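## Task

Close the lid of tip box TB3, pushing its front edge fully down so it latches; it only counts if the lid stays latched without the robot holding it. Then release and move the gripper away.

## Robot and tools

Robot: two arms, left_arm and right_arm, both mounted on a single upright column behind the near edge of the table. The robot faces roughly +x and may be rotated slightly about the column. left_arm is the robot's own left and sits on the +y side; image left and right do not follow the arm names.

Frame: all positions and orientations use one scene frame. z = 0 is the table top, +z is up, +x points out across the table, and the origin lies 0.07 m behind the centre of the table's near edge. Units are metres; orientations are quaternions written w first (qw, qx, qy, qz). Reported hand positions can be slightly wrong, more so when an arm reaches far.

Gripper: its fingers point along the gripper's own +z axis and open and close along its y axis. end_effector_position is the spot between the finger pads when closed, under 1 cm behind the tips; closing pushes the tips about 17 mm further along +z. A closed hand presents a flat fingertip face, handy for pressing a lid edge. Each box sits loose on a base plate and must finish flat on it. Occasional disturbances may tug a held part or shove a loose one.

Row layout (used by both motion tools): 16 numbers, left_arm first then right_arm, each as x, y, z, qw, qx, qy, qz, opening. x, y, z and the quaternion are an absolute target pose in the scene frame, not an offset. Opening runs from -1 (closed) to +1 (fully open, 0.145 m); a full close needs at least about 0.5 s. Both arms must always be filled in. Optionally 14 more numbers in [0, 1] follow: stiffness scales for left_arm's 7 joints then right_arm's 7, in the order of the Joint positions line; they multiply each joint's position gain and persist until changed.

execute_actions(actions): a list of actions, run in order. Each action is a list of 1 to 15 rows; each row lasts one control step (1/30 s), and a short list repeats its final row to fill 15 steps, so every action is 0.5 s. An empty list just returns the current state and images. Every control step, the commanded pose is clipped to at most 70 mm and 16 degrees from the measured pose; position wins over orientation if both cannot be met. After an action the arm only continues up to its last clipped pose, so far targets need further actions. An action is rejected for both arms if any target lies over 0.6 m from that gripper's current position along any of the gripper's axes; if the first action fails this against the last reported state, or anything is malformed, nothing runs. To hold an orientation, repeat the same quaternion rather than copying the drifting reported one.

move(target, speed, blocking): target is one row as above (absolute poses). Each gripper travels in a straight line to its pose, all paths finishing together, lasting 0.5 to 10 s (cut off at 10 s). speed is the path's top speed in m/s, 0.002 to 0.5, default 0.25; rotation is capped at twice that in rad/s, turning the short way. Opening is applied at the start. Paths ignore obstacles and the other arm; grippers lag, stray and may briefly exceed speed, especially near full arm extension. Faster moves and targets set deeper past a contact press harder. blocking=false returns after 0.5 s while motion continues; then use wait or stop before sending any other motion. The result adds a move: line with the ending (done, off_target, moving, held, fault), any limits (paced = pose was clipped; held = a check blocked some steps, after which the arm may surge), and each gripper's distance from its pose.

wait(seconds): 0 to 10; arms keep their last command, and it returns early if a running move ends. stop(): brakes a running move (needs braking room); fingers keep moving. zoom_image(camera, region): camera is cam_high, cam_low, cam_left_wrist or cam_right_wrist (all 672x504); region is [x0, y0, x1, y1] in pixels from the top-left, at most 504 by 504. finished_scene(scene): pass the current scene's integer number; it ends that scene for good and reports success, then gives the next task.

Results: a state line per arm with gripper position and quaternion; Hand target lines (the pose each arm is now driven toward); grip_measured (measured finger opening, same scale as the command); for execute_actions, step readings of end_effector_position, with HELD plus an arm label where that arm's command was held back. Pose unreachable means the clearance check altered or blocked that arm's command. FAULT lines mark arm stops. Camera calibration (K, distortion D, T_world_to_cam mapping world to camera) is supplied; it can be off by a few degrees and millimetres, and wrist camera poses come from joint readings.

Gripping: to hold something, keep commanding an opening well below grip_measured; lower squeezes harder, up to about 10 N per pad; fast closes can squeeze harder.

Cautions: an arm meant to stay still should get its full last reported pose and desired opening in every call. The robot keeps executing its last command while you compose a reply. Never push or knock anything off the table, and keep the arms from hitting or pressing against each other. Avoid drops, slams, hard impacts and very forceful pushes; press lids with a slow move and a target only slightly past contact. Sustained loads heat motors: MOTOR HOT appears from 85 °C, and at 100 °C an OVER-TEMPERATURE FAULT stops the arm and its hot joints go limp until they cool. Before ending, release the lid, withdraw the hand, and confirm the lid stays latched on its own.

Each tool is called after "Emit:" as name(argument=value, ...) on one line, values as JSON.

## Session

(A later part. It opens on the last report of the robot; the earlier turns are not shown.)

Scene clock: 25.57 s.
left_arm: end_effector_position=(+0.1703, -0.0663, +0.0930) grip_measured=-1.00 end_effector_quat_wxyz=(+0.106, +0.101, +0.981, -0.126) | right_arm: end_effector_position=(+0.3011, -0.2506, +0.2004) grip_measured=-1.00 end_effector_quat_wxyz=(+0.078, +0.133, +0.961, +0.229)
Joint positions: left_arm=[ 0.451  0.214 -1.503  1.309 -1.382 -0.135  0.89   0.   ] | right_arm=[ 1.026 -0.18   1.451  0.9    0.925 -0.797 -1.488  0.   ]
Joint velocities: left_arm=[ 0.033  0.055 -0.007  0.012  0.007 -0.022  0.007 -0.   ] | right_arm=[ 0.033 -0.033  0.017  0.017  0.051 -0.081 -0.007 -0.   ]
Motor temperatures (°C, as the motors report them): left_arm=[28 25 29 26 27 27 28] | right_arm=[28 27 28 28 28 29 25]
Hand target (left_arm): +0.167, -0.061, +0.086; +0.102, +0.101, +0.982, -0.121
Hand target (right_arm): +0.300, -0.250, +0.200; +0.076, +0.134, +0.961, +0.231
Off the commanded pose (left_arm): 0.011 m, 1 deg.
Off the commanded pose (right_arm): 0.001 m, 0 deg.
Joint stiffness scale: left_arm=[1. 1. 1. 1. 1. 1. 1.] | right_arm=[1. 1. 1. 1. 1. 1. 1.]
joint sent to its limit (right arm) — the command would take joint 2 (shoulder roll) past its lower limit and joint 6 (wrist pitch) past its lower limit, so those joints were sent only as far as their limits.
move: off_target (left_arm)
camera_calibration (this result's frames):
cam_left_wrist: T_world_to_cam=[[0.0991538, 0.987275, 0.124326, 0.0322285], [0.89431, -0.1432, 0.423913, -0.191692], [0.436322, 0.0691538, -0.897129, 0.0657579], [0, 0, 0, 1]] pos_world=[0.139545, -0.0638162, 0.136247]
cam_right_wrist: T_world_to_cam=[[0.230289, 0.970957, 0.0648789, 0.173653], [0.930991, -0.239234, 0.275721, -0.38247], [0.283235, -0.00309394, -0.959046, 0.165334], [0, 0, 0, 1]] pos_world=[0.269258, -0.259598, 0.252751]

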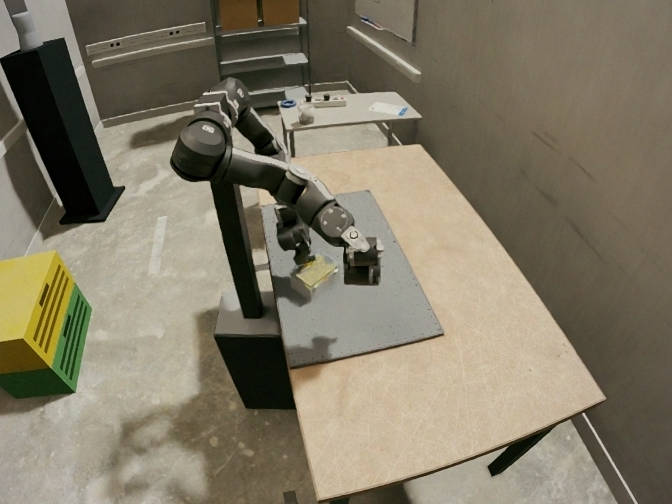

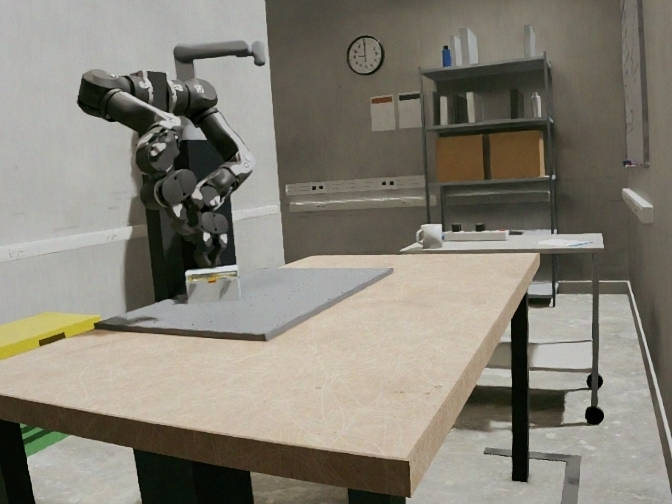

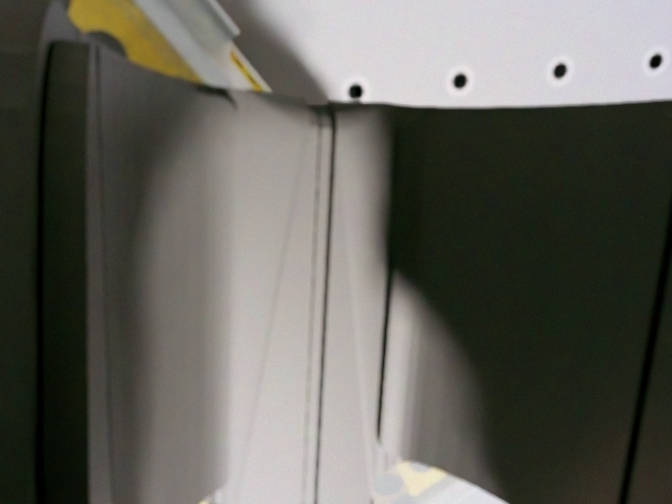

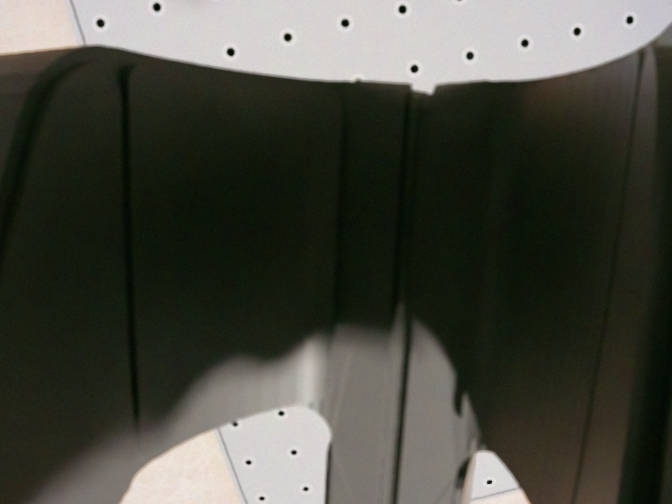

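Emit:
move(target=[0.166,-0.062,0.078,0.1,0.1,0.98,-0.12,-1, 0.3,-0.25,0.2,0.077,0.135,0.961,0.229,-1], speed=0.02)

Emit:
move(target=[0.2,0.05,0.2,0.15,0.1,0.97,-0.12,-1, 0.3,-0.25,0.2,0.077,0.135,0.961,0.229,-1], speed=0.12)

Emit:
zoom_image(camera="cam_low", region=[160, 240, 270, 320])

Emit:
zoom_image(camera="cam_high", region=[270, 230, 370, 310])

Scene clock: 30.03 s.
left_arm: end_effector_position=(+0.1717, -0.0730, +0.0923) grip_measured=-1.00 end_effector_quat_wxyz=(+0.109, +0.102, +0.980, -0.135) | right_arm: end_effector_position=(+0.3015, -0.2508, +0.2008) grip_measured=-1.00 end_effector_quat_wxyz=(+0.078, +0.132, +0.961, +0.228)
Joint positions: left_arm=[ 0.453  0.195 -1.502  1.282 -1.389 -0.136  0.865  0.   ] | right_arm=[ 1.026 -0.18   1.448  0.9    0.928 -0.797 -1.488  0.   ]
Joint velocities: left_arm=[ 0.011 -0.011 -0.007 -0.007  0.037  0.051  0.037 -0.   ] | right_arm=[-0.033 -0.011 -0.037  0.002 -0.037  0.037  0.051 -0.   ]
Motor temperatures (°C, as the motors report them): left_arm=[28 25 29 26 27 27 28] | right_arm=[28 27 28 28 28 29 25]
Hand target (left_arm): +0.166, -0.062, +0.079; +0.101, +0.101, +0.982, -0.120
Hand target (right_arm): +0.300, -0.250, +0.200; +0.076, +0.134, +0.961, +0.231
Off the commanded pose (left_arm): 0.019 m, 2 deg.
Off the commanded pose (right_arm): 0.002 m, 0 deg.
Joint stiffness scale: left_arm=[1. 1. 1. 1. 1. 1. 1.] | right_arm=[1. 1. 1. 1. 1. 1. 1.]
joint sent to its limit (right arm) — the command would take joint 2 (shoulder roll) past its lower limit and joint 6 (wrist pitch) past its lower limit, so those joints were sent only as far as their limits.
move: off_target (left_arm)
camera_calibration (this result's frames):
cam_left_wrist: T_world_to_cam=[[0.103592, 0.988886, 0.106643, 0.0397823], [0.892141, -0.139785, 0.429586, -0.193502], [0.439718, 0.0506391, -0.896707, 0.0630585], [0, 0, 0, 1]] pos_world=[0.140782, -0.069582, 0.135428]
cam_right_wrist: T_world_to_cam=[[0.228993, 0.971368, 0.0632992, 0.174562], [0.930893, -0.237535, 0.277515, -0.382878], [0.284605, -0.00462412, -0.958634, 0.164676], [0, 0, 0, 1]] pos_world=[0.269578, -0.25975, 0.253068]

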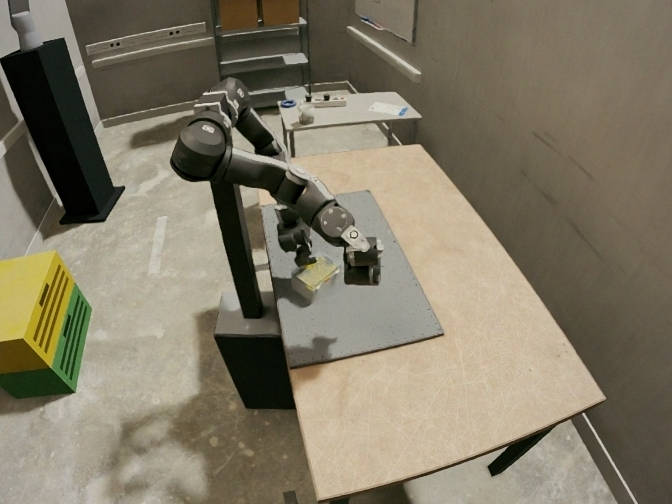

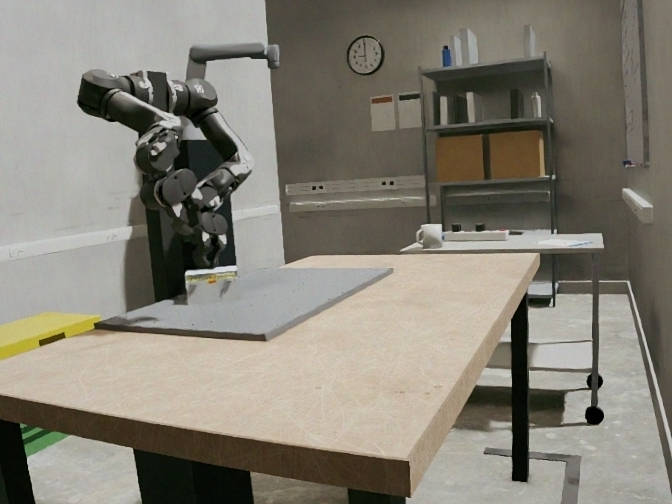

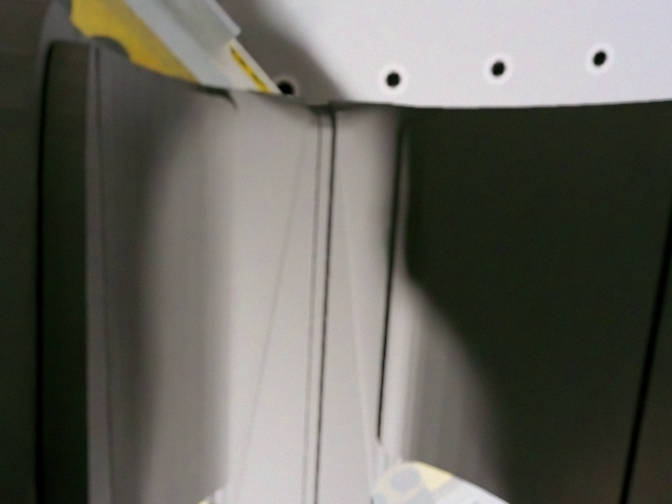

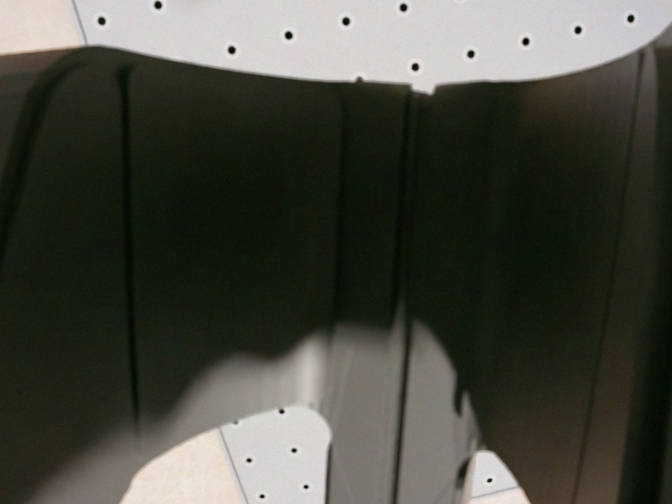

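Scene clock: 31.73 s.
left_arm: end_effector_position=(+0.2017, +0.0526, +0.1971) grip_measured=-1.00 end_effector_quat_wxyz=(+0.148, +0.097, +0.977, -0.117) | right_arm: end_effector_position=(+0.3016, -0.2510, +0.2009) grip_measured=-1.00 end_effector_quat_wxyz=(+0.078, +0.131, +0.962, +0.228)
Joint positions: left_arm=[ 0.579  0.886 -1.448  2.044 -1.255 -0.172  1.004  0.   ] | right_arm=[ 1.025 -0.18   1.445  0.9    0.928 -0.797 -1.488  0.   ]
Joint velocities: left_arm=[-0.055 -0.077  0.007 -0.017  0.051  0.022 -0.022  0.   ] | right_arm=[-0.011 -0.033  0.002  0.002 -0.051 -0.037 -0.037  0.   ]
Motor temperatures (°C, as the motors report them): left_arm=[28 25 29 26 27 27 28] | right_arm=[29 27 28 28 28 29 25]
Hand target (left_arm): +0.201, +0.051, +0.197; +0.147, +0.099, +0.977, -0.120
Hand target (right_arm): +0.300, -0.250, +0.200; +0.076, +0.134, +0.961, +0.231
Off the commanded pose (left_arm): 0.004 m, 1 deg.
Off the commanded pose (right_arm): 0.002 m, 0 deg.
Joint stiffness scale: left_arm=[1. 1. 1. 1. 1. 1. 1.] | right_arm=[1. 1. 1. 1. 1. 1. 1.]
joint sent to its limit (right arm) — the command would take joint 2 (shoulder roll) past its lower limit and joint 6 (wrist pitch) past its lower limit, so those joints were sent only as far as their limits.
move: off_target (left_arm)
camera_calibration (this result's frames):
cam_left_wrist: T_world_to_cam=[[0.0700548, 0.987829, 0.138875, -0.0981728], [0.858095, -0.130668, 0.496587, -0.254547], [0.50869, 0.0843795, -0.856805, 0.113911], [0, 0, 0, 1]] pos_world=[0.167357, 0.0541052, 0.237638]
cam_right_wrist: T_world_to_cam=[[0.227881, 0.971739, 0.0615989, 0.175488], [0.931097, -0.235982, 0.278155, -0.382878], [0.28483, -0.00603168, -0.958559, 0.164345], [0, 0, 0, 1]] pos_world=[0.269696, -0.259889, 0.253224]

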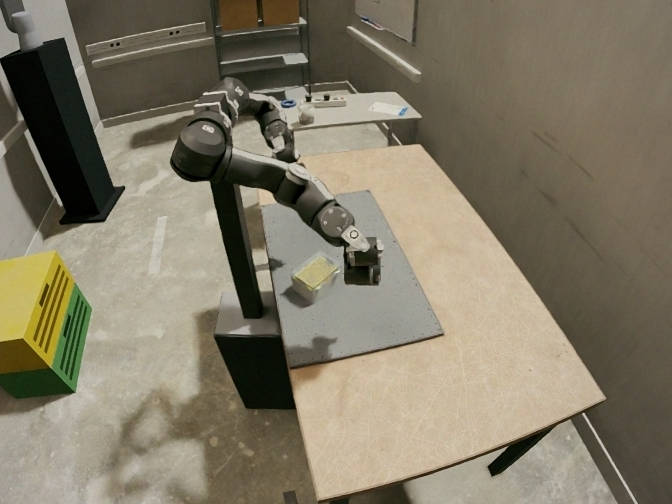

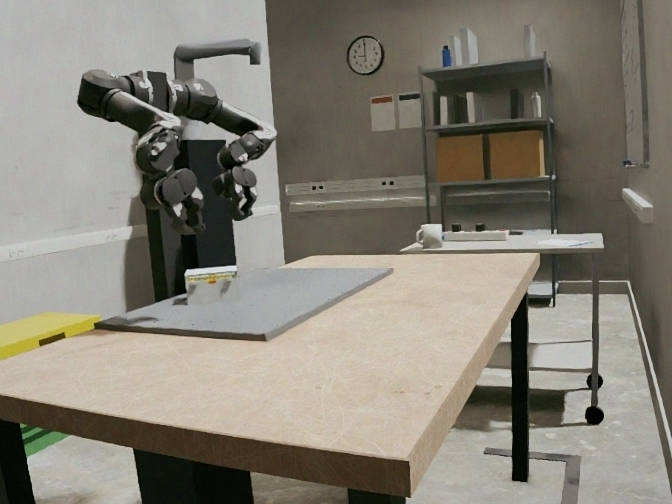

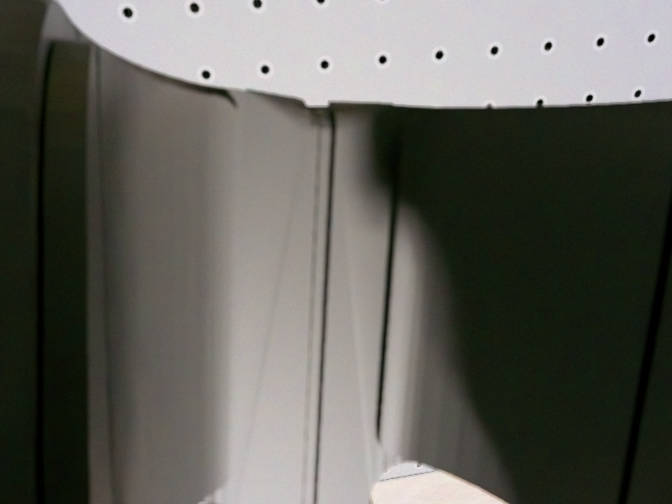

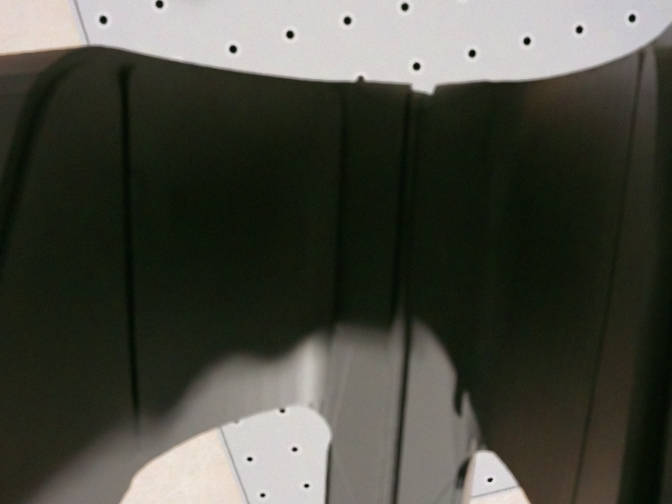

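Region (160, 240, 270, 320) of cam_low's 672x504 image, scaled by 4.582, with more detail than that image has; it fills the top 367 rows of this view, and the rest is white.

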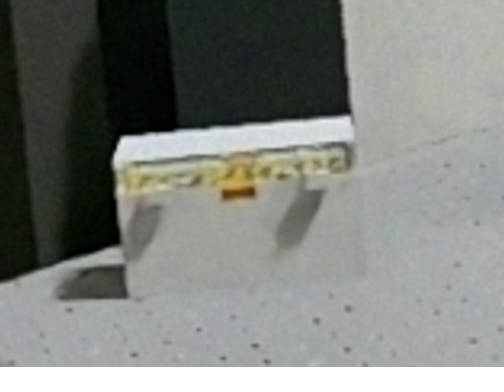

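Region (270, 230, 370, 310) of cam_high's 672x504 image, scaled by 5.040, with more detail than that image has; it fills the top 403 rows of this view, and the rest is white.

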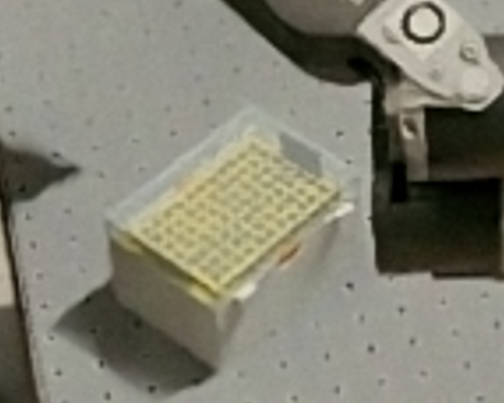

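Emit:
finished_scene(scene=2)

The scene is finished: the task was done.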